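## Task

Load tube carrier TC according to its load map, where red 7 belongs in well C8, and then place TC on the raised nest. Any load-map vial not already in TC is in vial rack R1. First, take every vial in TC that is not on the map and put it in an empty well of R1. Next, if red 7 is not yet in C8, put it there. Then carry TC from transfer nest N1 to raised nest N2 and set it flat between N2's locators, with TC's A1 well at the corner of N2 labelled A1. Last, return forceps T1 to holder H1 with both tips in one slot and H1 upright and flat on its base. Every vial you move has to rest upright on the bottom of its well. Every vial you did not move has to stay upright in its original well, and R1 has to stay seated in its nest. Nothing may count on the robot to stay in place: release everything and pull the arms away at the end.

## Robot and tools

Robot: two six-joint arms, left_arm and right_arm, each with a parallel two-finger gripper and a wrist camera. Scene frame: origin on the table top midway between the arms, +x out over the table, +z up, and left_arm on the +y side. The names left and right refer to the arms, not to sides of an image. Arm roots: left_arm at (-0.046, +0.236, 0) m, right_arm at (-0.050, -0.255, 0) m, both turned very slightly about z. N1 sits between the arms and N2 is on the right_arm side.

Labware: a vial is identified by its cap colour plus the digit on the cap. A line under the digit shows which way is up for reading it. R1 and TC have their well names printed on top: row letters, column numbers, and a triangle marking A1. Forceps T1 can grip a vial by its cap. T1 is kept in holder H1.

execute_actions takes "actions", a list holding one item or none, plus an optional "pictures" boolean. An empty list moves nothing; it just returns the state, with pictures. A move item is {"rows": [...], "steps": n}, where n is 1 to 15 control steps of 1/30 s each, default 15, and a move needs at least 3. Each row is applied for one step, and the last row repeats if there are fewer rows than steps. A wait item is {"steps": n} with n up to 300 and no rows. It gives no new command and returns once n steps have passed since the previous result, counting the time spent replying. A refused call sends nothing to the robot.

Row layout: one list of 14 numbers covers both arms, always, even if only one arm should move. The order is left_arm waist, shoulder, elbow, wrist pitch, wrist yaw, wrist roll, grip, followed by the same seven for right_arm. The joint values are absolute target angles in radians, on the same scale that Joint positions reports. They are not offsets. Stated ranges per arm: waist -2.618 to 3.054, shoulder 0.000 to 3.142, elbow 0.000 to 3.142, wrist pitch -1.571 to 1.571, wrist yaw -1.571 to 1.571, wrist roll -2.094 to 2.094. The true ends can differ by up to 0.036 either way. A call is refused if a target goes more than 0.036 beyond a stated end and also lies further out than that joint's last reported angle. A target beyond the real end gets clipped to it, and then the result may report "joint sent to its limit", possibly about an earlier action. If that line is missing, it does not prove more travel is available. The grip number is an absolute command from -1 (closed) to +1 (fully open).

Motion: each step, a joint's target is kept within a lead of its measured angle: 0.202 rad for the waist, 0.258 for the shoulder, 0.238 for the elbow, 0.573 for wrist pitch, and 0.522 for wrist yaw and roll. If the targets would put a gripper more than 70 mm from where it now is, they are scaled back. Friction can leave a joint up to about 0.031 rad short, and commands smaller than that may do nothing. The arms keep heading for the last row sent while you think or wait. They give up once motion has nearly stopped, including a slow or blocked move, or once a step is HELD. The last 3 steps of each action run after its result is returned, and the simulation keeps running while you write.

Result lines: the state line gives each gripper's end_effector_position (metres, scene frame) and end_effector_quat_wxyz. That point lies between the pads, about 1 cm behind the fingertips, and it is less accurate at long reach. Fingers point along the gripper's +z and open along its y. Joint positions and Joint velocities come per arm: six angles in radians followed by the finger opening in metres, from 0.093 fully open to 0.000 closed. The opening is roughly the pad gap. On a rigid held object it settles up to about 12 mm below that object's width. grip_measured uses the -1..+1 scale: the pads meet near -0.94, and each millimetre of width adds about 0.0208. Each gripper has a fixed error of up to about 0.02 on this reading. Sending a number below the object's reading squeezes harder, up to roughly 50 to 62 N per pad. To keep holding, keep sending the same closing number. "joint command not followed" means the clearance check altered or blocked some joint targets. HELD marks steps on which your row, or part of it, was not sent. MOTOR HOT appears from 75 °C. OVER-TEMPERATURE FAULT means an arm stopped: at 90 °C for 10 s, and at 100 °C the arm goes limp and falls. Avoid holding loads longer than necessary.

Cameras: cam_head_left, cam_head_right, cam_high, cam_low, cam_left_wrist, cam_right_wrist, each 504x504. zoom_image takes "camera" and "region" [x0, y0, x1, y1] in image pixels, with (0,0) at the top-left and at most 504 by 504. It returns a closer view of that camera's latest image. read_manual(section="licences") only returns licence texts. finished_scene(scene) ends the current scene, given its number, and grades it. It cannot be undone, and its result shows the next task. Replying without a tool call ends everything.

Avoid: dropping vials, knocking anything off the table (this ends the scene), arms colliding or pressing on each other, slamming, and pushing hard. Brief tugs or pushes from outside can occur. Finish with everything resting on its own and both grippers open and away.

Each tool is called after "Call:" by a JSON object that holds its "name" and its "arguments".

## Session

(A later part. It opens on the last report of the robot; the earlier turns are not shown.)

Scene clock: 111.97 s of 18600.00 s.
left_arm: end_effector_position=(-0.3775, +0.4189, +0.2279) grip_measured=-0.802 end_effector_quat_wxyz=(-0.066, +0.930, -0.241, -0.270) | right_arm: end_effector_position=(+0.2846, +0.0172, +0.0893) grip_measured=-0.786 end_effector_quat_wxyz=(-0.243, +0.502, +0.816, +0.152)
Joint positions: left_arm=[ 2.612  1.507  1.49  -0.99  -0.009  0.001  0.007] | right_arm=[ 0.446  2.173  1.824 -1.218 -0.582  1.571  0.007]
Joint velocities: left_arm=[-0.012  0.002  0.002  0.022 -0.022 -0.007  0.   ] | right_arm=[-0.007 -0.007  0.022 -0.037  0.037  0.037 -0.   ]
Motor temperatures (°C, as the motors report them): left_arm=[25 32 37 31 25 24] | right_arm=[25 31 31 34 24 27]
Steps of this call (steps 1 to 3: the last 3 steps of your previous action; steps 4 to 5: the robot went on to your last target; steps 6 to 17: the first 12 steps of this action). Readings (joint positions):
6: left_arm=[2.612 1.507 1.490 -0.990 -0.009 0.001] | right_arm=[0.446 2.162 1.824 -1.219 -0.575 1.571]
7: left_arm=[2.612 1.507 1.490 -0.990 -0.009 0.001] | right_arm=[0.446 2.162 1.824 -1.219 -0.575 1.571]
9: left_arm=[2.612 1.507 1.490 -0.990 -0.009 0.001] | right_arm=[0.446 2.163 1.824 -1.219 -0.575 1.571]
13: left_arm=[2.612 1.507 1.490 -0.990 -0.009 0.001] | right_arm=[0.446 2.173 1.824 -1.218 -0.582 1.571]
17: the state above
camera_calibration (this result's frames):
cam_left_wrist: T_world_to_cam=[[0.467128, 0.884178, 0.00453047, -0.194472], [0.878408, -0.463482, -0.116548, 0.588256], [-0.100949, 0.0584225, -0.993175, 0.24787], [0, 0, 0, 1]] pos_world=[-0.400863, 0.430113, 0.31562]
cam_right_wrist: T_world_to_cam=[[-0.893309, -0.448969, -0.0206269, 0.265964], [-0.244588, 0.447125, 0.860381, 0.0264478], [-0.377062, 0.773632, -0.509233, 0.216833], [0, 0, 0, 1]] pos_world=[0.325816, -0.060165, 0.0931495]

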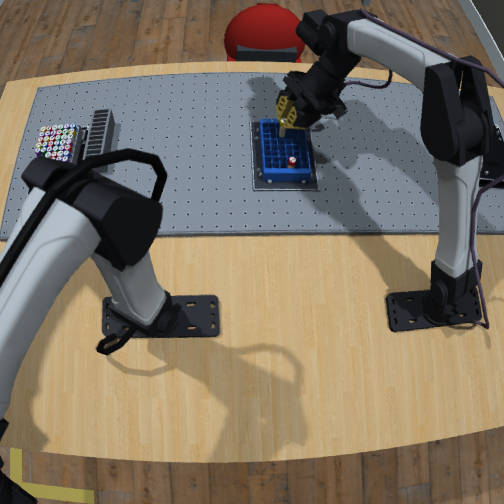

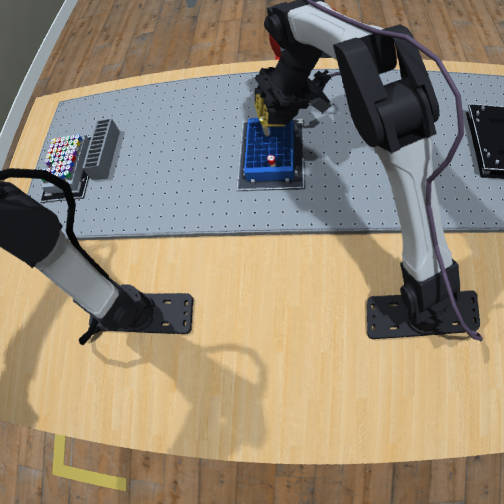

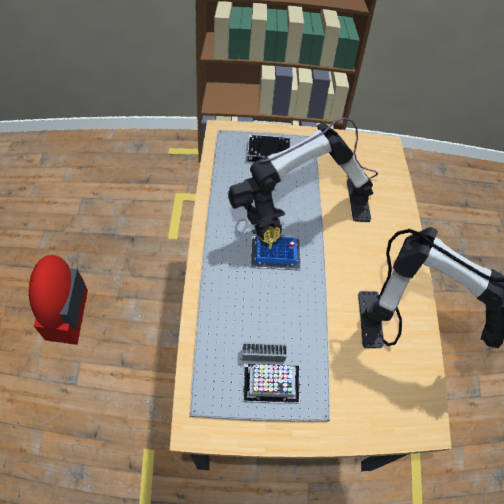

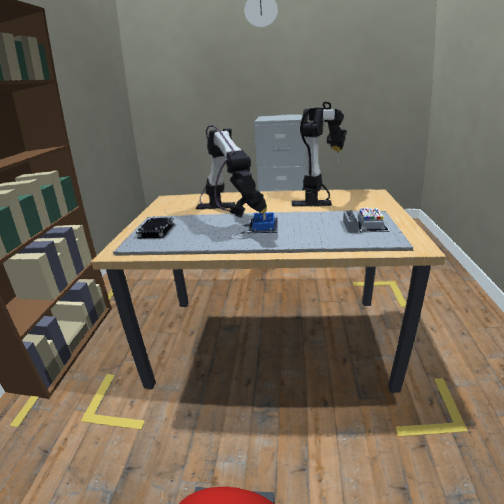

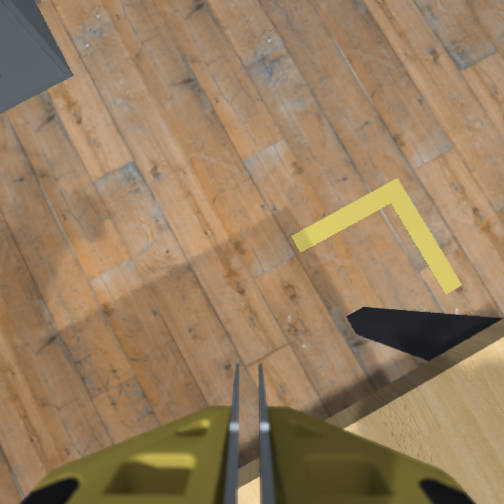

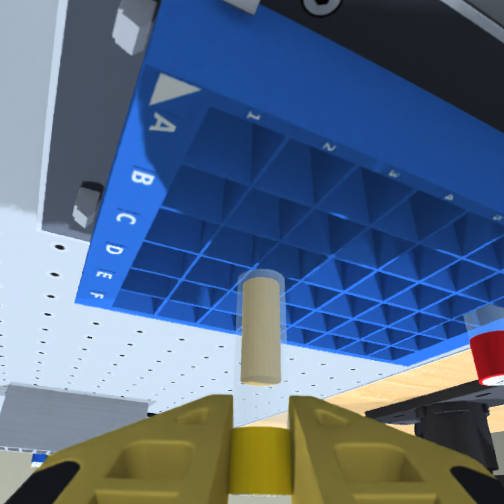

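Call:
{"name": "execute_actions", "arguments": {"actions": [{"rows":[[2.6,1.5,1.5,-1.0,0,0,-0.8,0.45,2.161,1.82,-1.218,-0.582,1.575,-0.8]],"steps":12}], "pictures": true}}

Call:
{"name": "zoom_image", "arguments": {"camera": "cam_right_wrist", "region": [170,180,330,340]}}

Scene clock: 112.90 s of 18600.00 s.
left_arm: end_effector_position=(-0.3775, +0.4189, +0.2279) grip_measured=-0.802 end_effector_quat_wxyz=(-0.066, +0.930, -0.241, -0.270) | right_arm: end_effector_position=(+0.2847, +0.0172, +0.0907) grip_measured=-0.786 end_effector_quat_wxyz=(-0.242, +0.501, +0.816, +0.154)
Joint positions: left_arm=[ 2.612  1.507  1.49  -0.99  -0.009  0.001  0.007] | right_arm=[ 0.446  2.169  1.824 -1.218 -0.582  1.571  0.007]
Joint velocities: left_arm=[-0.027 -0.002 -0.002  0.007  0.007 -0.11   0.   ] | right_arm=[ 0.007 -0.027  0.002 -0.022 -0.022  0.007  0.001]
Motor temperatures (°C, as the motors report them): left_arm=[25 32 37 31 25 24] | right_arm=[25 32 31 34 24 27]
Steps of this call (steps 1 to 3: the last 3 steps of your previous action; steps 4 to 15: the robot went on to your last target; steps 16 to 19: nothing new was sent; steps 20 to 28: the first 9 steps of this action). Readings (joint positions):
20: left_arm=[2.612 1.507 1.490 -0.990 -0.009 0.001] | right_arm=[0.446 2.171 1.824 -1.218 -0.582 1.571]
21: left_arm=[2.612 1.507 1.490 -0.990 -0.009 0.001] | right_arm=[0.446 2.170 1.824 -1.218 -0.582 1.571]
23: left_arm=[2.612 1.507 1.490 -0.990 -0.009 0.001] | right_arm=[0.446 2.169 1.824 -1.218 -0.582 1.571]
27: left_arm=[2.612 1.507 1.490 -0.990 -0.009 0.001] | right_arm=[0.446 2.169 1.824 -1.218 -0.582 1.571]
28: the state above
camera_calibration (this result's frames):
cam_left_wrist: T_world_to_cam=[[0.467128, 0.884178, 0.00453047, -0.194472], [0.878408, -0.463482, -0.116548, 0.588256], [-0.100949, 0.0584225, -0.993175, 0.24787], [0, 0, 0, 1]] pos_world=[-0.400863, 0.430113, 0.31562]
cam_right_wrist: T_world_to_cam=[[-0.893241, -0.448934, -0.0240594, 0.266364], [-0.247225, 0.445795, 0.860318, 0.0260432], [-0.375501, 0.774419, -0.50919, 0.217072], [0, 0, 0, 1]] pos_world=[0.325877, -0.0601346, 0.0945339]

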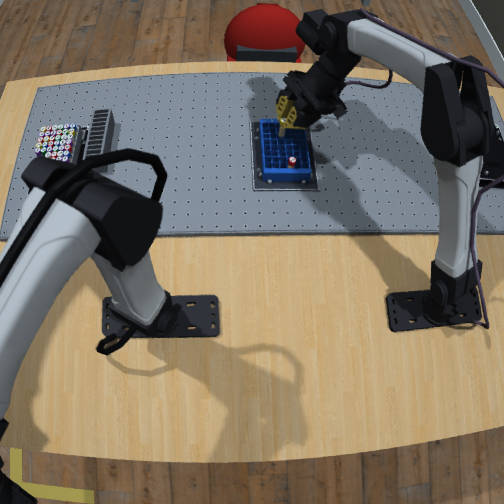

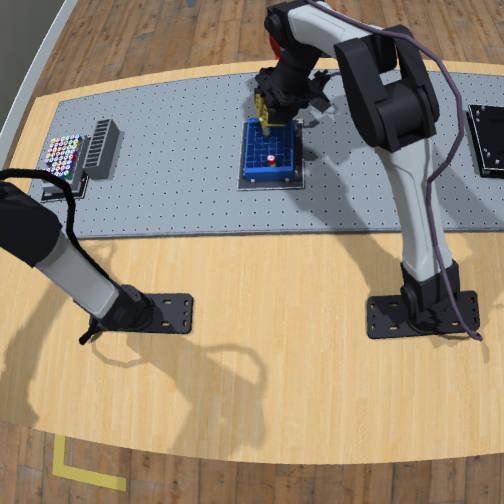

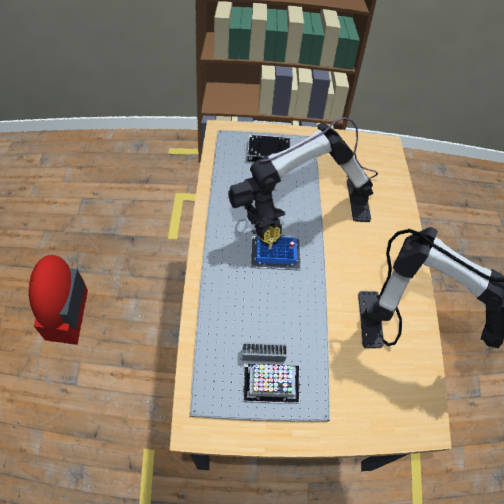

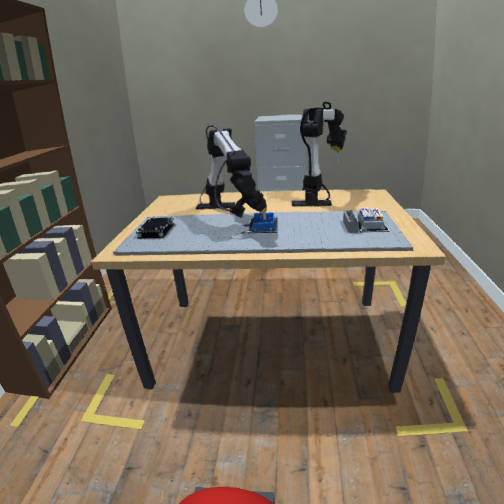

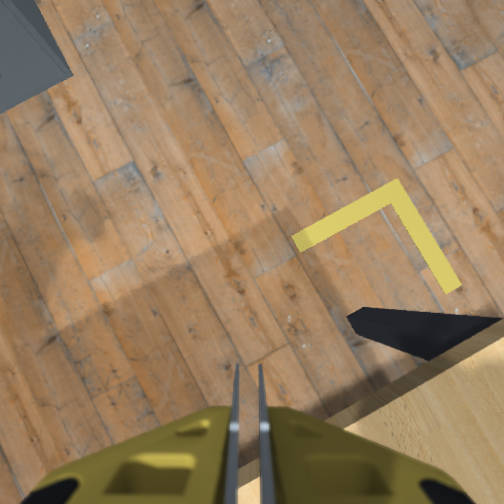

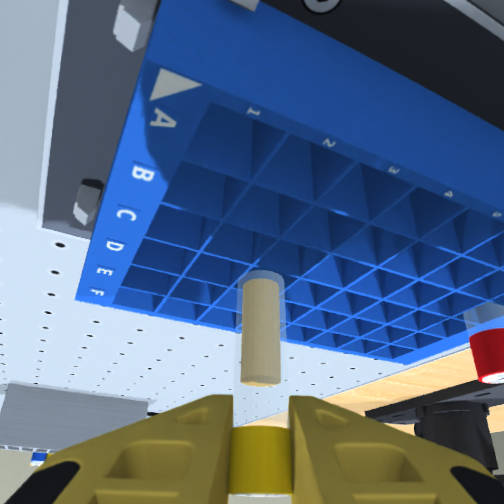

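Region (170, 180, 330, 340) of cam_right_wrist's 504x504 image, scaled by 3.150, with more detail than that image has.

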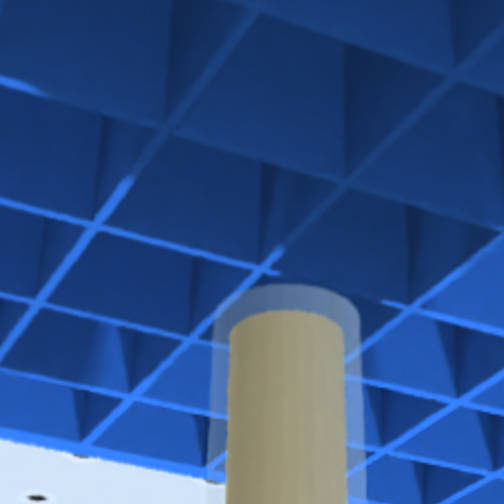

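Call:
{"name": "execute_actions", "arguments": {"actions": [{"rows":[[2.6,1.5,1.5,-1.0,0,0,-0.8,0.45,2.158,1.82,-1.243,-0.582,1.575,-0.8],[2.6,1.5,1.5,-1.0,0,0,-0.8,0.45,2.158,1.82,-1.243,-0.582,1.575,-0.8],[2.6,1.5,1.5,-1.0,0,0,-0.8,0.45,2.158,1.82,-1.243,-0.582,1.575,-0.8],[2.6,1.5,1.5,-1.0,0,0,-0.8,0.45,2.158,1.82,-1.243,-0.582,1.575,-0.8],[2.6,1.5,1.5,-1.0,0,0,-0.8,0.45,2.158,1.82,-1.243,-0.582,1.575,-0.8],[2.6,1.5,1.5,-1.0,0,0,-0.8,0.45,2.19,1.82,-1.225,-0.582,1.575,-0.8],[2.6,1.5,1.5,-1.0,0,0,-0.8,0.45,2.196,1.82,-1.225,-0.582,1.575,-0.8],[2.6,1.5,1.5,-1.0,0,0,-0.8,0.45,2.2,1.82,-1.225,-0.582,1.575,-0.8],[2.6,1.5,1.5,-1.0,0,0,-0.8,0.45,2.204,1.82,-1.225,-0.582,1.575,-0.8],[2.6,1.5,1.5,-1.0,0,0,-0.8,0.45,2.208,1.82,-1.225,-0.582,1.575,-0.8],[2.6,1.5,1.5,-1.0,0,0,-0.8,0.45,2.212,1.82,-1.225,-0.582,1.575,-0.8],[2.6,1.5,1.5,-1.0,0,0,-0.8,0.45,2.216,1.82,-1.225,-0.582,1.575,-0.8]],"steps":15}]}}

Call:
{"name": "execute_actions", "arguments": {"actions": [{"steps":8}]}}

Scene clock: 113.50 s of 18600.00 s.
left_arm: end_effector_position=(-0.3775, +0.4189, +0.2279) grip_measured=-0.802 end_effector_quat_wxyz=(-0.066, +0.930, -0.241, -0.270) | right_arm: end_effector_position=(+0.2837, +0.0173, +0.0890) grip_measured=-0.786 end_effector_quat_wxyz=(-0.246, +0.502, +0.815, +0.151)
Joint positions: left_arm=[ 2.612  1.507  1.49  -0.99  -0.009  0.001  0.007] | right_arm=[ 0.446  2.174  1.824 -1.221 -0.586  1.571  0.007]
Joint velocities: left_arm=[ 0.002 -0.017  0.002  0.037 -0.007  0.037 -0.   ] | right_arm=[-0.007  0.027 -0.002  0.081 -0.125  0.007 -0.001]
Motor temperatures (°C, as the motors report them): left_arm=[25 32 37 31 25 24] | right_arm=[25 32 32 33 24 27]
Steps of this call (steps 1 to 3: the last 3 steps of your previous action; steps 4 to 6: the robot went on to your last target; steps 7 to 18: the first 12 steps of this action). Readings (joint positions):
7: left_arm=[2.612 1.507 1.490 -0.990 -0.009 0.001] | right_arm=[0.446 2.169 1.824 -1.218 -0.582 1.571]
8: left_arm=[2.612 1.507 1.490 -0.990 -0.009 0.001] | right_arm=[0.446 2.169 1.824 -1.219 -0.582 1.571]
10: left_arm=[2.612 1.507 1.490 -0.990 -0.009 0.001] | right_arm=[0.446 2.169 1.824 -1.221 -0.582 1.571]
14: left_arm=[2.612 1.507 1.490 -0.990 -0.009 0.001] | right_arm=[0.446 2.169 1.824 -1.221 -0.582 1.571]
18: the state above

Scene clock: 113.77 s of 18600.00 s.
left_arm: end_effector_position=(-0.3775, +0.4189, +0.2279) grip_measured=-0.802 end_effector_quat_wxyz=(-0.066, +0.930, -0.241, -0.270) | right_arm: end_effector_position=(+0.2836, +0.0176, +0.0891) grip_measured=-0.786 end_effector_quat_wxyz=(-0.247, +0.502, +0.815, +0.152)
Joint positions: left_arm=[ 2.612  1.507  1.49  -0.99  -0.009  0.001  0.007] | right_arm=[ 0.446  2.175  1.824 -1.221 -0.588  1.571  0.007]
Joint velocities: left_arm=[-0.002 -0.012 -0.007  0.051 -0.051 -0.022 -0.001] | right_arm=[-0.012 -0.007 -0.002 -0.066 -0.037 -0.037 -0.   ]
Motor temperatures (°C, as the motors report them): left_arm=[25 32 37 31 25 24] | right_arm=[25 32 32 33 24 27]
Kept back: nothing.
Steps of this call (steps 1 to 3: the last 3 steps of your previous action; steps 4 to 8: the robot went on to your last target). Readings (joint positions):
1: left_arm=[2.612 1.507 1.490 -0.990 -0.009 0.001] | right_arm=[0.446 2.175 1.824 -1.221 -0.588 1.571]
2: left_arm=[2.612 1.507 1.490 -0.990 -0.009 0.001] | right_arm=[0.446 2.175 1.824 -1.221 -0.588 1.571]
4: left_arm=[2.612 1.507 1.490 -0.990 -0.009 0.001] | right_arm=[0.446 2.175 1.824 -1.221 -0.588 1.571]
8: the state above

Call:
{"name": "execute_actions", "arguments": {"actions": [{"rows":[[2.6,1.5,1.5,-1.0,0,0,-0.8,0.45,2.162,1.82,-1.225,-0.588,1.575,-0.8]],"steps":12}], "pictures": true}}

Call:
{"name": "zoom_image", "arguments": {"camera": "cam_right_wrist", "region": [170,180,330,340]}}

Scene clock: 114.83 s of 18600.00 s.
left_arm: end_effector_position=(-0.3775, +0.4189, +0.2279) grip_measured=-0.802 end_effector_quat_wxyz=(-0.066, +0.930, -0.241, -0.270) | right_arm: end_effector_position=(+0.2836, +0.0177, +0.0908) grip_measured=-0.786 end_effector_quat_wxyz=(-0.246, +0.501, +0.815, +0.154)
Joint positions: left_arm=[ 2.612  1.507  1.49  -0.99  -0.009  0.001  0.007] | right_arm=[ 0.446  2.17   1.824 -1.221 -0.589  1.571  0.007]
Joint velocities: left_arm=[-0.007  0.007 -0.012 -0.037 -0.022 -0.066 -0.001] | right_arm=[ 0.012 -0.012 -0.007 -0.037  0.066 -0.051 -0.   ]
Motor temperatures (°C, as the motors report them): left_arm=[25 32 37 31 25 24] | right_arm=[25 32 32 33 24 27]
Steps of this call (steps 1 to 15: the robot went on to your last target; steps 16 to 23: nothing new was sent; steps 24 to 32: the first 9 steps of this action). Readings (joint positions):
24: left_arm=[2.612 1.507 1.490 -0.990 -0.009 0.001] | right_arm=[0.446 2.173 1.824 -1.221 -0.589 1.571]
25: left_arm=[2.612 1.507 1.490 -0.990 -0.009 0.001] | right_arm=[0.446 2.172 1.824 -1.221 -0.589 1.571]
27: left_arm=[2.612 1.507 1.490 -0.990 -0.009 0.001] | right_arm=[0.446 2.170 1.824 -1.221 -0.589 1.571]
31: left_arm=[2.612 1.507 1.490 -0.990 -0.009 0.001] | right_arm=[0.446 2.170 1.824 -1.221 -0.589 1.571]
32: the state above
camera_calibration (this result's frames):
cam_left_wrist: T_world_to_cam=[[0.467128, 0.884178, 0.00453047, -0.194472], [0.878408, -0.463482, -0.116548, 0.588256], [-0.100949, 0.0584225, -0.993175, 0.24787], [0, 0, 0, 1]] pos_world=[-0.400863, 0.430113, 0.31562]
cam_right_wrist: T_world_to_cam=[[-0.893376, -0.448888, -0.0194723, 0.265222], [-0.241201, 0.442572, 0.863685, 0.0234864], [-0.37908, 0.776292, -0.503655, 0.21685], [0, 0, 0, 1]] pos_world=[0.324811, -0.0596786, 0.0940973]

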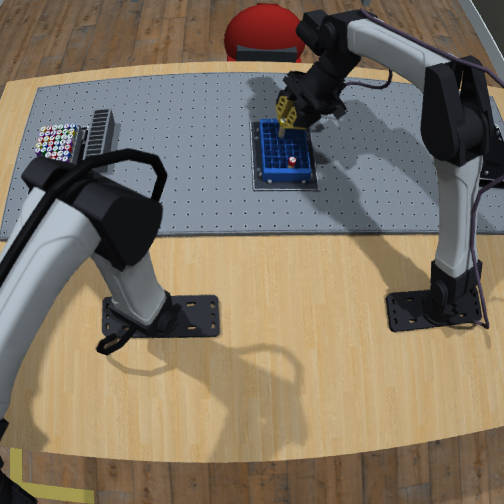

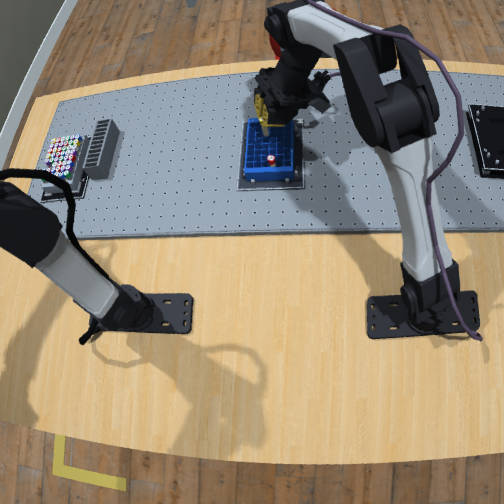

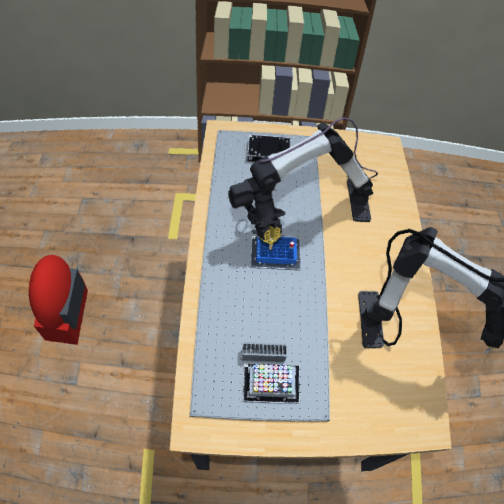

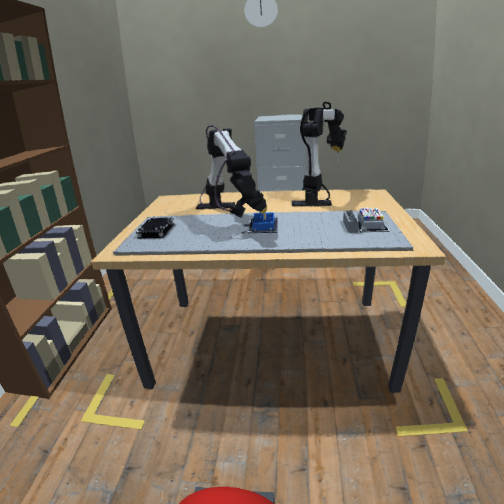

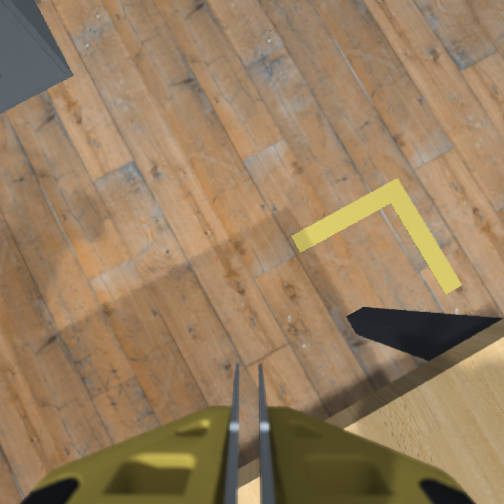

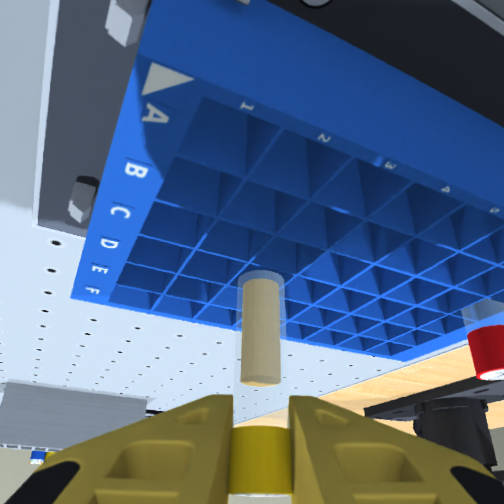

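Region (170, 180, 330, 340) of cam_right_wrist's 504x504 image, scaled by 3.150, with more detail than that image has.

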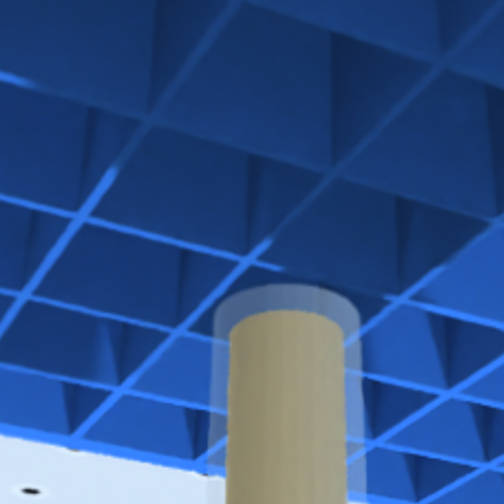

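Call:
{"name": "execute_actions", "arguments": {"actions": [{"rows":[[2.6,1.5,1.5,-1.0,0,0,-0.8,0.45,2.155,1.82,-1.225,-0.588,1.575,-0.8],[2.6,1.5,1.5,-1.0,0,0,-0.8,0.45,2.155,1.82,-1.225,-0.588,1.575,-0.8],[2.6,1.5,1.5,-1.0,0,0,-0.8,0.45,2.155,1.82,-1.225,-0.588,1.575,-0.8],[2.6,1.5,1.5,-1.0,0,0,-0.8,0.45,2.155,1.82,-1.246,-0.57,1.575,-0.8]],"steps":15}]}}

Call:
{"name": "execute_actions", "arguments": {"actions": [{"rows":[[2.6,1.5,1.5,-1.0,0,0,-0.8,0.45,2.185,1.82,-1.23,-0.57,1.575,-0.8],[2.6,1.5,1.5,-1.0,0,0,-0.8,0.45,2.19,1.82,-1.23,-0.57,1.575,-0.8],[2.6,1.5,1.5,-1.0,0,0,-0.8,0.45,2.195,1.82,-1.23,-0.57,1.575,-0.8],[2.6,1.5,1.5,-1.0,0,0,-0.8,0.45,2.2,1.82,-1.23,-0.57,1.575,-0.8],[2.6,1.5,1.5,-1.0,0,0,-0.8,0.45,2.204,1.82,-1.23,-0.57,1.575,-0.8],[2.6,1.5,1.5,-1.0,0,0,-0.8,0.45,2.208,1.82,-1.23,-0.57,1.575,-0.8]],"steps":15}], "pictures": true}}

Call:
{"name": "zoom_image", "arguments": {"camera": "cam_right_wrist", "region": [170,180,330,340]}}

Scene clock: 115.67 s of 18600.00 s.
left_arm: end_effector_position=(-0.3775, +0.4189, +0.2279) grip_measured=-0.802 end_effector_quat_wxyz=(-0.066, +0.930, -0.241, -0.270) | right_arm: end_effector_position=(+0.2833, +0.0164, +0.0902) grip_measured=-0.786 end_effector_quat_wxyz=(-0.244, +0.502, +0.816, +0.150)
Joint positions: left_arm=[ 2.612  1.507  1.49  -0.99  -0.009  0.001  0.007] | right_arm=[ 0.446  2.17   1.824 -1.225 -0.582  1.571  0.007]
Joint velocities: left_arm=[ 0.007  0.007 -0.002  0.037 -0.081  0.022  0.   ] | right_arm=[ 0.012 -0.007  0.007  0.007 -0.007 -0.022 -0.001]
Motor temperatures (°C, as the motors report them): left_arm=[25 32 37 31 25 24] | right_arm=[25 32 32 33 24 27]
Steps of this call (steps 1 to 3: the last 3 steps of your previous action; steps 4 to 13: the robot went on to your last target; steps 14 to 25: the first 12 steps of this action). Readings (joint positions):
14: left_arm=[2.612 1.507 1.490 -0.990 -0.009 0.001] | right_arm=[0.446 2.170 1.824 -1.221 -0.589 1.571]
15: left_arm=[2.612 1.507 1.490 -0.990 -0.009 0.001] | right_arm=[0.446 2.170 1.824 -1.221 -0.589 1.571]
17: left_arm=[2.612 1.507 1.490 -0.990 -0.009 0.001] | right_arm=[0.446 2.170 1.824 -1.222 -0.588 1.571]
21: left_arm=[2.612 1.507 1.490 -0.990 -0.009 0.001] | right_arm=[0.446 2.170 1.824 -1.225 -0.583 1.571]
25: the state above

Scene clock: 116.17 s of 18600.00 s.
left_arm: end_effector_position=(-0.3775, +0.4189, +0.2279) grip_measured=-0.802 end_effector_quat_wxyz=(-0.066, +0.930, -0.241, -0.270) | right_arm: end_effector_position=(+0.2832, +0.0166, +0.0895) grip_measured=-0.786 end_effector_quat_wxyz=(-0.245, +0.502, +0.816, +0.150)
Joint positions: left_arm=[ 2.612  1.507  1.49  -0.99  -0.009  0.001  0.007] | right_arm=[ 0.446  2.172  1.824 -1.225 -0.583  1.571  0.007]
Joint velocities: left_arm=[-0.002  0.007 -0.002 -0.022  0.022  0.007 -0.   ] | right_arm=[-0.012 -0.017  0.007 -0.007 -0.081  0.125 -0.001]
Motor temperatures (°C, as the motors report them): left_arm=[25 32 37 31 25 24] | right_arm=[25 32 32 33 24 27]
Steps of this call (steps 1 to 3: the last 3 steps of your previous action; steps 4 to 15: the first 12 steps of this action). Readings (joint positions):
4: left_arm=[2.612 1.507 1.490 -0.990 -0.009 0.001] | right_arm=[0.446 2.170 1.824 -1.225 -0.582 1.571]
5: left_arm=[2.612 1.507 1.490 -0.990 -0.009 0.001] | right_arm=[0.446 2.170 1.824 -1.225 -0.582 1.571]
7: left_arm=[2.612 1.507 1.490 -0.990 -0.009 0.001] | right_arm=[0.446 2.170 1.824 -1.225 -0.582 1.571]
11: left_arm=[2.612 1.507 1.490 -0.990 -0.009 0.001] | right_arm=[0.446 2.172 1.824 -1.225 -0.583 1.571]
15: the state above
camera_calibration (this result's frames):
cam_left_wrist: T_world_to_cam=[[0.467128, 0.884178, 0.00453047, -0.194472], [0.878408, -0.463482, -0.116548, 0.588256], [-0.100949, 0.0584225, -0.993175, 0.24787], [0, 0, 0, 1]] pos_world=[-0.400863, 0.430113, 0.31562]
cam_right_wrist: T_world_to_cam=[[-0.89342, -0.449011, -0.0137602, 0.26384], [-0.239016, 0.449201, 0.860866, 0.024521], [-0.380357, 0.772404, -0.508646, 0.217773], [0, 0, 0, 1]] pos_world=[0.324412, -0.0607565, 0.0932906]

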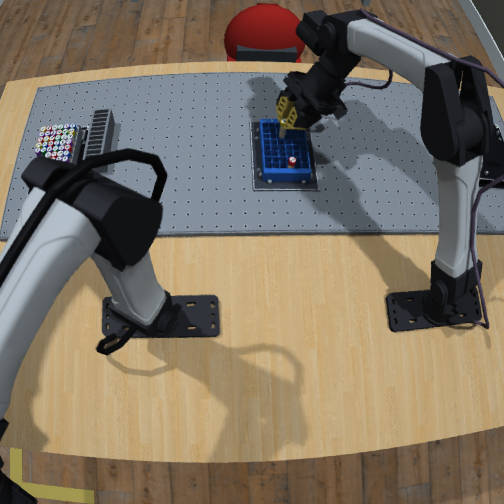

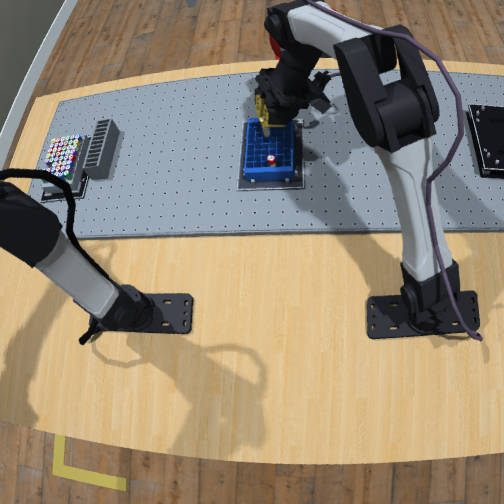

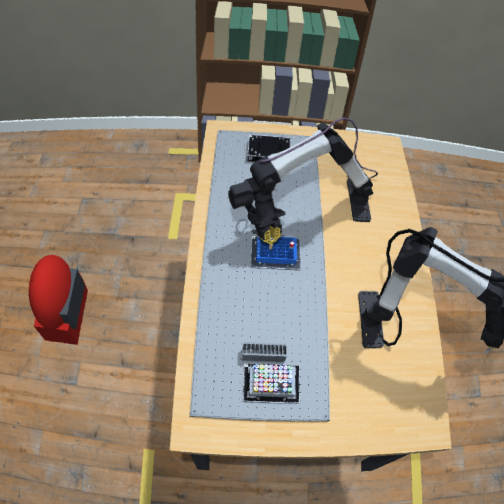

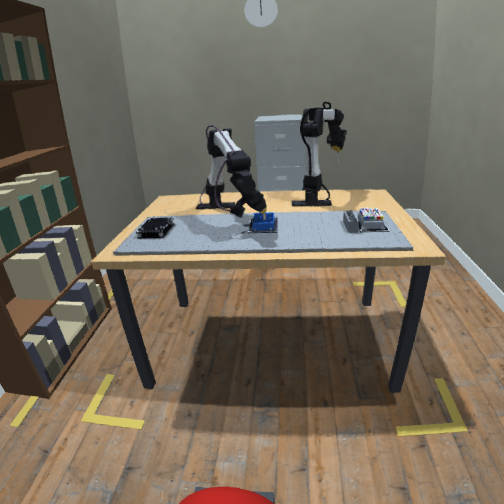

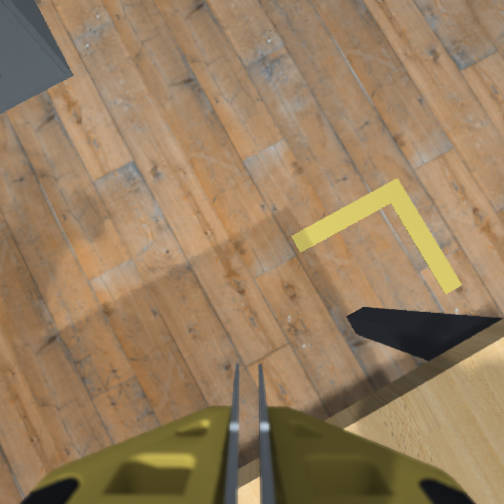

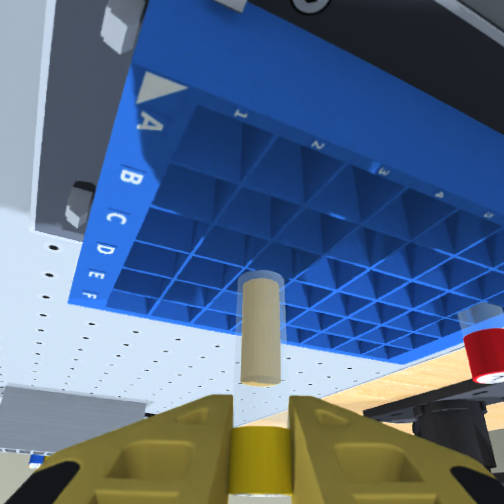

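Region (170, 180, 330, 340) of cam_right_wrist's 504x504 image, scaled by 3.150, with more detail than that image has.

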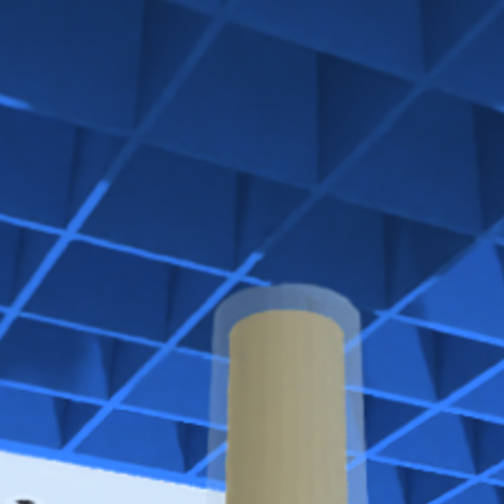

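Call:
{"name": "execute_actions", "arguments": {"actions": [{"rows":[[2.6,1.5,1.5,-1.0,0,0,-0.8,0.45,2.16,1.82,-1.203,-0.607,1.575,-0.8]],"steps":12}]}}

Call:
{"name": "execute_actions", "arguments": {"actions": [{"rows":[[2.6,1.5,1.5,-1.0,0,0,-0.8,0.45,2.19,1.82,-1.21,-0.6,1.575,-0.8],[2.6,1.5,1.5,-1.0,0,0,-0.8,0.45,2.195,1.82,-1.21,-0.6,1.575,-0.8],[2.6,1.5,1.5,-1.0,0,0,-0.8,0.45,2.2,1.82,-1.21,-0.6,1.575,-0.8],[2.6,1.5,1.5,-1.0,0,0,-0.8,0.45,2.204,1.82,-1.21,-0.6,1.575,-0.8],[2.6,1.5,1.5,-1.0,0,0,-0.8,0.45,2.208,1.82,-1.21,-0.6,1.575,-0.8],[2.6,1.5,1.5,-1.0,0,0,-0.8,0.45,2.212,1.82,-1.21,-0.6,1.575,-0.8],[2.6,1.5,1.5,-1.0,0,0,-0.8,0.45,2.216,1.82,-1.21,-0.6,1.575,-0.8]],"steps":15}], "pictures": true}}

Call:
{"name": "zoom_image", "arguments": {"camera": "cam_right_wrist", "region": [170,180,330,340]}}

Scene clock: 116.73 s of 18600.00 s.
left_arm: end_effector_position=(-0.3775, +0.4189, +0.2279) grip_measured=-0.802 end_effector_quat_wxyz=(-0.066, +0.930, -0.241, -0.270) | right_arm: end_effector_position=(+0.2832, +0.0191, +0.0915) grip_measured=-0.786 end_effector_quat_wxyz=(-0.250, +0.500, +0.814, +0.156)
Joint positions: left_arm=[ 2.612  1.507  1.49  -0.99  -0.009  0.001  0.007] | right_arm=[ 0.446  2.171  1.824 -1.22  -0.599  1.571  0.007]
Joint velocities: left_arm=[-0.012  0.002 -0.002  0.022  0.007 -0.037  0.001] | right_arm=[-0.002 -0.002 -0.007  0.022 -0.051 -0.007  0.003]
Motor temperatures (°C, as the motors report them): left_arm=[25 32 37 31 25 24] | right_arm=[25 33 32 33 24 27]
Steps of this call (steps 1 to 3: the last 3 steps of your previous action; steps 4 to 8: the robot went on to your last target; steps 9 to 17: the first 9 steps of this action). Readings (joint positions):
9: left_arm=[2.612 1.507 1.490 -0.990 -0.009 0.001] | right_arm=[0.446 2.171 1.824 -1.224 -0.586 1.571]
10: left_arm=[2.612 1.507 1.490 -0.990 -0.009 0.001] | right_arm=[0.446 2.171 1.824 -1.224 -0.589 1.571]
12: left_arm=[2.612 1.507 1.490 -0.990 -0.009 0.001] | right_arm=[0.446 2.171 1.824 -1.222 -0.594 1.571]
16: left_arm=[2.612 1.507 1.490 -0.990 -0.009 0.001] | right_arm=[0.446 2.171 1.824 -1.220 -0.599 1.571]
17: the state above

Scene clock: 117.23 s of 18600.00 s.
left_arm: end_effector_position=(-0.3775, +0.4189, +0.2279) grip_measured=-0.802 end_effector_quat_wxyz=(-0.066, +0.930, -0.241, -0.270) | right_arm: end_effector_position=(+0.2826, +0.0199, +0.0888) grip_measured=-0.786 end_effector_quat_wxyz=(-0.255, +0.501, +0.812, +0.155)
Joint positions: left_arm=[ 2.612  1.507  1.49  -0.99  -0.009  0.001  0.007] | right_arm=[ 0.446  2.179  1.824 -1.22  -0.607  1.571  0.007]
Joint velocities: left_arm=[ 0.007 -0.007 -0.002 -0.007 -0.051  0.022 -0.   ] | right_arm=[-0.012 -0.007  0.007 -0.066 -0.037  0.022  0.001]
Motor temperatures (°C, as the motors report them): left_arm=[25 32 37 31 25 24] | right_arm=[25 33 32 33 24 27]
Steps of this call (steps 1 to 3: the last 3 steps of your previous action; steps 4 to 15: the first 12 steps of this action). Readings (joint positions):
4: left_arm=[2.612 1.507 1.490 -0.990 -0.009 0.001] | right_arm=[0.446 2.171 1.824 -1.220 -0.601 1.571]
5: left_arm=[2.612 1.507 1.490 -0.990 -0.009 0.001] | right_arm=[0.446 2.171 1.824 -1.220 -0.601 1.571]
7: left_arm=[2.612 1.507 1.490 -0.990 -0.009 0.001] | right_arm=[0.446 2.171 1.824 -1.220 -0.601 1.571]
11: left_arm=[2.612 1.507 1.490 -0.990 -0.009 0.001] | right_arm=[0.446 2.179 1.824 -1.220 -0.604 1.571]
15: the state above
camera_calibration (this result's frames):
cam_left_wrist: T_world_to_cam=[[0.467128, 0.884178, 0.00453047, -0.194472], [0.878408, -0.463482, -0.116548, 0.588256], [-0.100949, 0.0584225, -0.993175, 0.24787], [0, 0, 0, 1]] pos_world=[-0.400863, 0.430113, 0.31562]
cam_right_wrist: T_world_to_cam=[[-0.89361, -0.448689, -0.0118113, 0.26467], [-0.228274, 0.431659, 0.872675, 0.0196972], [-0.386461, 0.782527, -0.488158, 0.214286], [0, 0, 0, 1]] pos_world=[0.323821, -0.0574329, 0.0905424]

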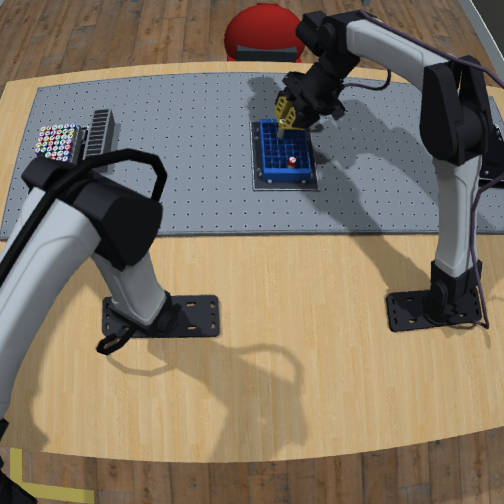

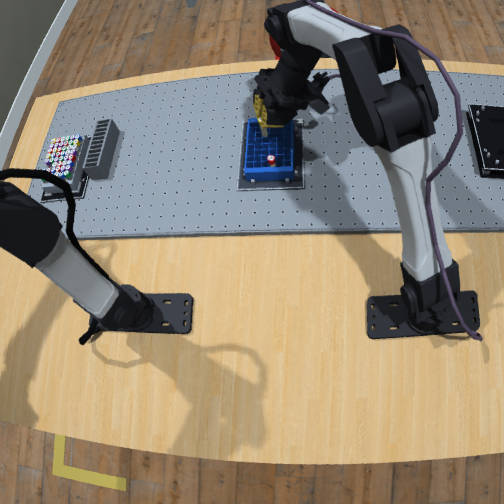

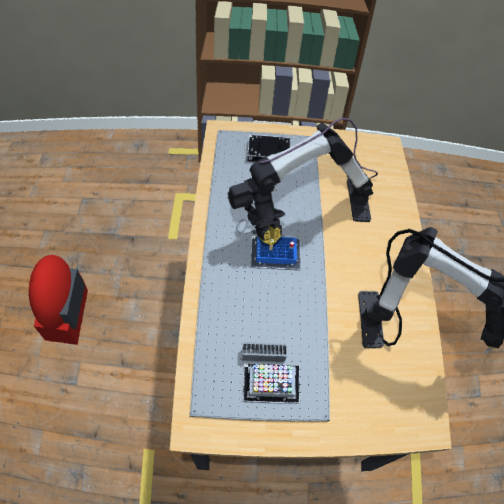

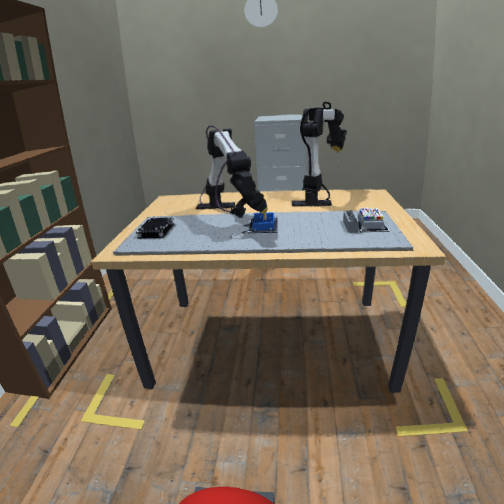

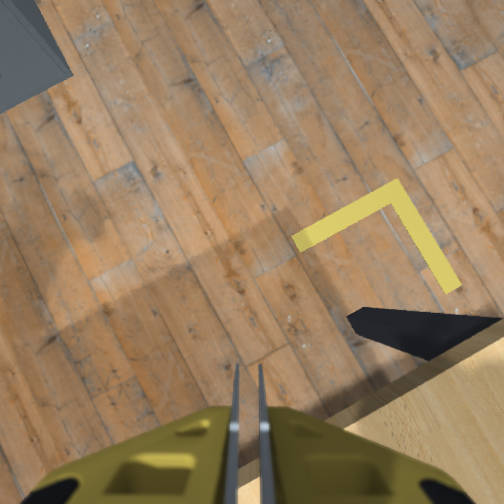

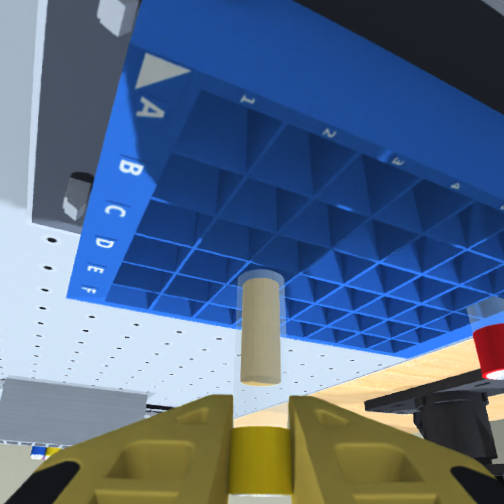

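Region (170, 180, 330, 340) of cam_right_wrist's 504x504 image, scaled by 3.150, with more detail than that image has.

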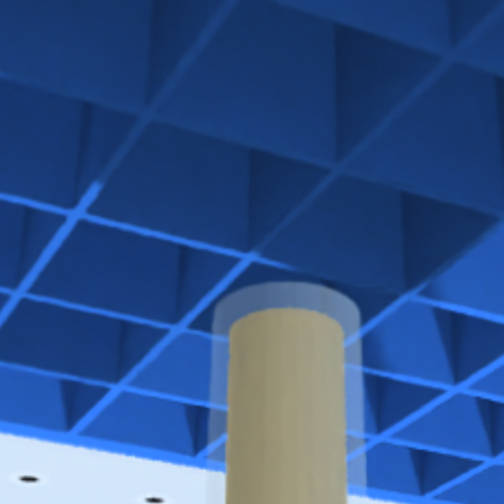

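Call:
{"name": "execute_actions", "arguments": {"actions": [{"rows":[[2.6,1.5,1.5,-1.0,0,0,-0.8,0.45,2.158,1.82,-1.21,-0.6,1.575,-0.8],[2.6,1.5,1.5,-1.0,0,0,-0.8,0.45,2.158,1.82,-1.21,-0.6,1.575,-0.8],[2.6,1.5,1.5,-1.0,0,0,-0.8,0.45,2.158,1.82,-1.21,-0.6,1.575,-0.8],[2.6,1.5,1.5,-1.0,0,0,-0.8,0.45,2.158,1.82,-1.21,-0.6,1.575,-0.8],[2.6,1.5,1.5,-1.0,0,0,-0.8,0.45,2.158,1.82,-1.2,-0.583,1.575,-0.8]],"steps":15}]}}

Call:
{"name": "execute_actions", "arguments": {"actions": [{"rows":[[2.6,1.5,1.5,-1.0,0,0,-0.8,0.45,2.19,1.82,-1.21,-0.588,1.575,-0.8],[2.6,1.5,1.5,-1.0,0,0,-0.8,0.45,2.195,1.82,-1.21,-0.588,1.575,-0.8],[2.6,1.5,1.5,-1.0,0,0,-0.8,0.45,2.2,1.82,-1.21,-0.588,1.575,-0.8],[2.6,1.5,1.5,-1.0,0,0,-0.8,0.45,2.204,1.82,-1.21,-0.588,1.575,-0.8],[2.6,1.5,1.5,-1.0,0,0,-0.8,0.45,2.208,1.82,-1.21,-0.588,1.575,-0.8],[2.6,1.5,1.5,-1.0,0,0,-0.8,0.45,2.212,1.82,-1.21,-0.588,1.575,-0.8],[2.6,1.5,1.5,-1.0,0,0,-0.8,0.45,2.216,1.82,-1.21,-0.588,1.575,-0.8]],"steps":15}], "pictures": true}}

Call:
{"name": "zoom_image", "arguments": {"camera": "cam_right_wrist", "region": [170,180,330,340]}}

Scene clock: 117.93 s of 18600.00 s.
left_arm: end_effector_position=(-0.3775, +0.4189, +0.2279) grip_measured=-0.802 end_effector_quat_wxyz=(-0.066, +0.930, -0.241, -0.270) | right_arm: end_effector_position=(+0.2842, +0.0189, +0.0929) grip_measured=-0.786 end_effector_quat_wxyz=(-0.247, +0.500, +0.815, +0.159)
Joint positions: left_arm=[ 2.612  1.507  1.49  -0.99  -0.009  0.001  0.007] | right_arm=[ 0.446  2.167  1.824 -1.217 -0.595  1.571  0.007]
Joint velocities: left_arm=[-0.002 -0.017 -0.002 -0.022 -0.037 -0.037 -0.   ] | right_arm=[ 0.002 -0.002  0.002 -0.007 -0.007 -0.051  0.001]
Motor temperatures (°C, as the motors report them): left_arm=[25 32 37 31 25 24] | right_arm=[25 33 32 33 24 27]
Steps of this call (steps 1 to 3: the last 3 steps of your previous action; steps 4 to 9: the robot went on to your last target; steps 10 to 21: the first 12 steps of this action). Readings (joint positions):
10: left_arm=[2.612 1.507 1.490 -0.990 -0.009 0.001] | right_arm=[0.446 2.177 1.824 -1.219 -0.607 1.571]
11: left_arm=[2.612 1.507 1.490 -0.990 -0.009 0.001] | right_arm=[0.446 2.175 1.824 -1.219 -0.606 1.571]
13: left_arm=[2.612 1.507 1.490 -0.990 -0.009 0.001] | right_arm=[0.446 2.170 1.824 -1.219 -0.606 1.571]
17: left_arm=[2.612 1.507 1.490 -0.990 -0.009 0.001] | right_arm=[0.446 2.167 1.824 -1.217 -0.599 1.571]
21: the state above

Scene clock: 118.43 s of 18600.00 s.
left_arm: end_effector_position=(-0.3775, +0.4189, +0.2279) grip_measured=-0.802 end_effector_quat_wxyz=(-0.066, +0.930, -0.241, -0.270) | right_arm: end_effector_position=(+0.2837, +0.0185, +0.0819) grip_measured=-0.786 end_effector_quat_wxyz=(-0.253, +0.503, +0.813, +0.147)
Joint positions: left_arm=[ 2.612  1.507  1.49  -0.99  -0.009  0.001  0.007] | right_arm=[ 0.446  2.194  1.824 -1.216 -0.594  1.571  0.007]
Joint velocities: left_arm=[-0.007 -0.012 -0.012 -0.051 -0.051  0.051 -0.001] | right_arm=[ 0.012  0.042  0.012  0.007 -0.007  0.037  0.   ]
Motor temperatures (°C, as the motors report them): left_arm=[25 32 37 31 25 24] | right_arm=[25 33 32 33 24 27]
Steps of this call (steps 1 to 3: the last 3 steps of your previous action; steps 4 to 15: the first 12 steps of this action). Readings (joint positions):
4: left_arm=[2.612 1.507 1.490 -0.990 -0.009 0.001] | right_arm=[0.446 2.167 1.824 -1.216 -0.593 1.571]
5: left_arm=[2.612 1.507 1.490 -0.990 -0.009 0.001] | right_arm=[0.446 2.167 1.824 -1.216 -0.593 1.571]
7: left_arm=[2.612 1.507 1.490 -0.990 -0.009 0.001] | right_arm=[0.446 2.167 1.824 -1.216 -0.593 1.571]
11: left_arm=[2.612 1.507 1.490 -0.990 -0.009 0.001] | right_arm=[0.446 2.180 1.824 -1.216 -0.594 1.571]
15: the state above
camera_calibration (this result's frames):
cam_left_wrist: T_world_to_cam=[[0.467128, 0.884178, 0.00453047, -0.194472], [0.878408, -0.463482, -0.116548, 0.588256], [-0.100949, 0.0584225, -0.993175, 0.24787], [0, 0, 0, 1]] pos_world=[-0.400863, 0.430113, 0.31562]
cam_right_wrist: T_world_to_cam=[[-0.893722, -0.448621, -0.000940847, 0.264054], [-0.224811, 0.446041, 0.866318, 0.0258729], [-0.388229, 0.774459, -0.499492, 0.214068], [0, 0, 0, 1]] pos_world=[0.324915, -0.0588673, 0.0847596]

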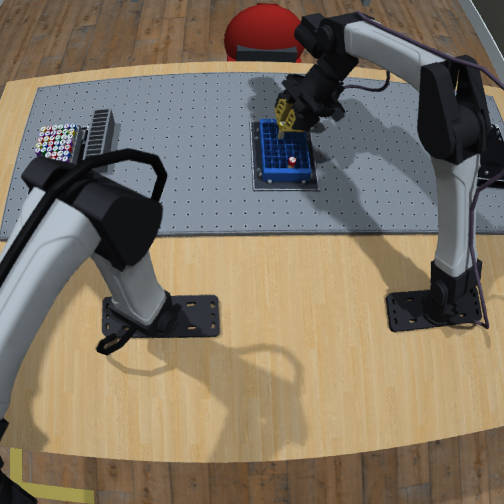

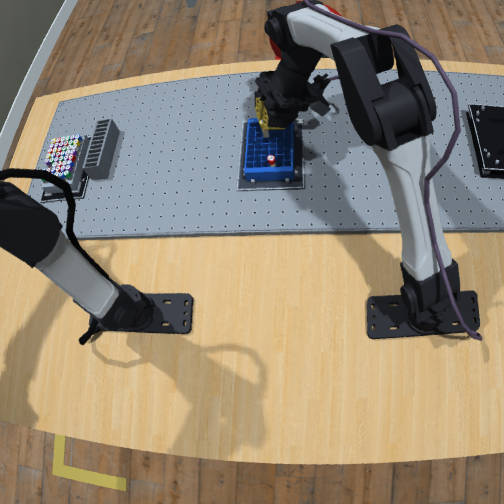

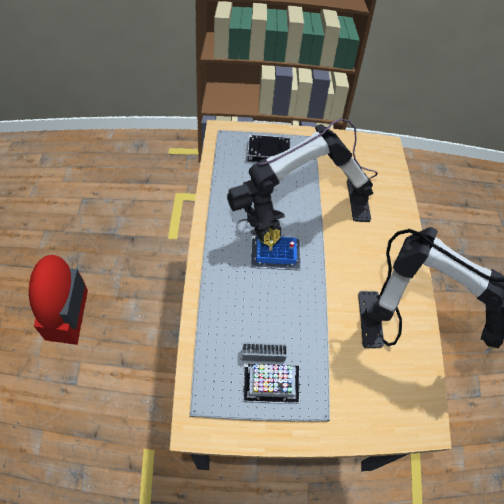

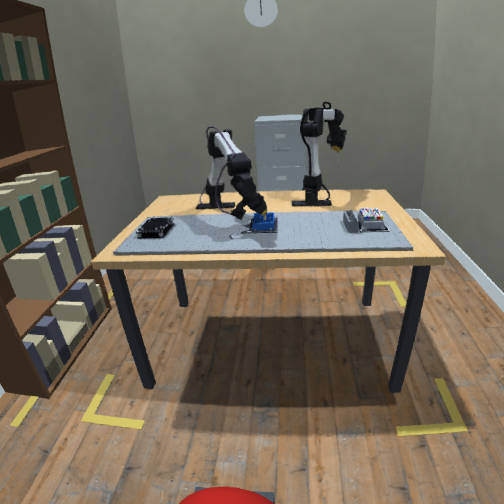

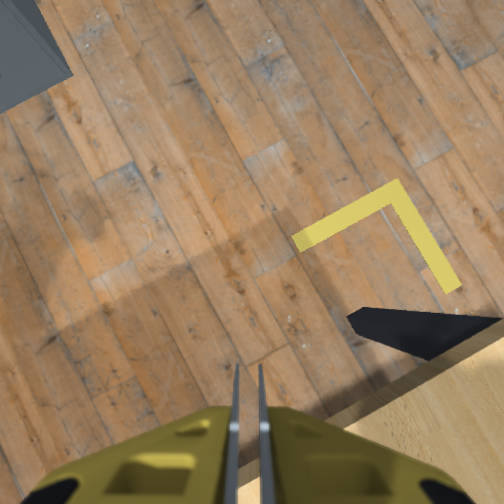

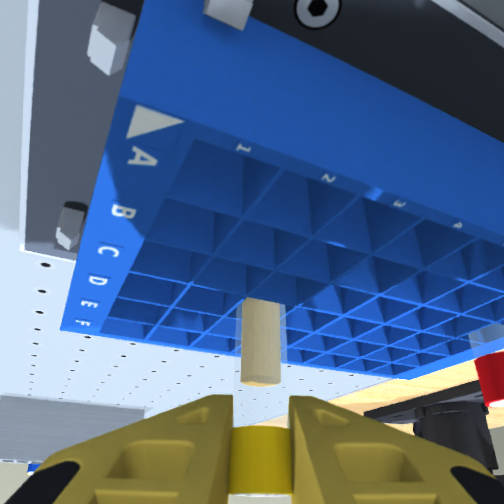

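Region (170, 180, 330, 340) of cam_right_wrist's 504x504 image, scaled by 3.150, with more detail than that image has.

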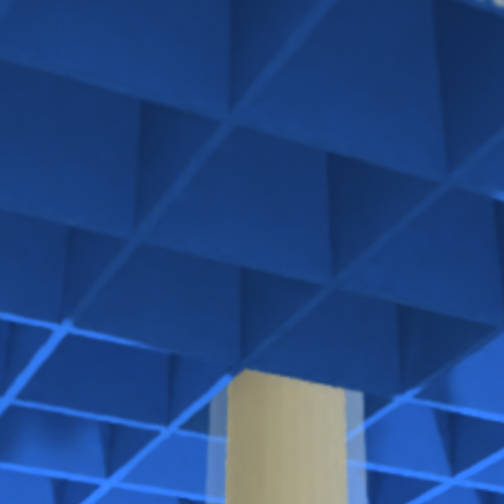

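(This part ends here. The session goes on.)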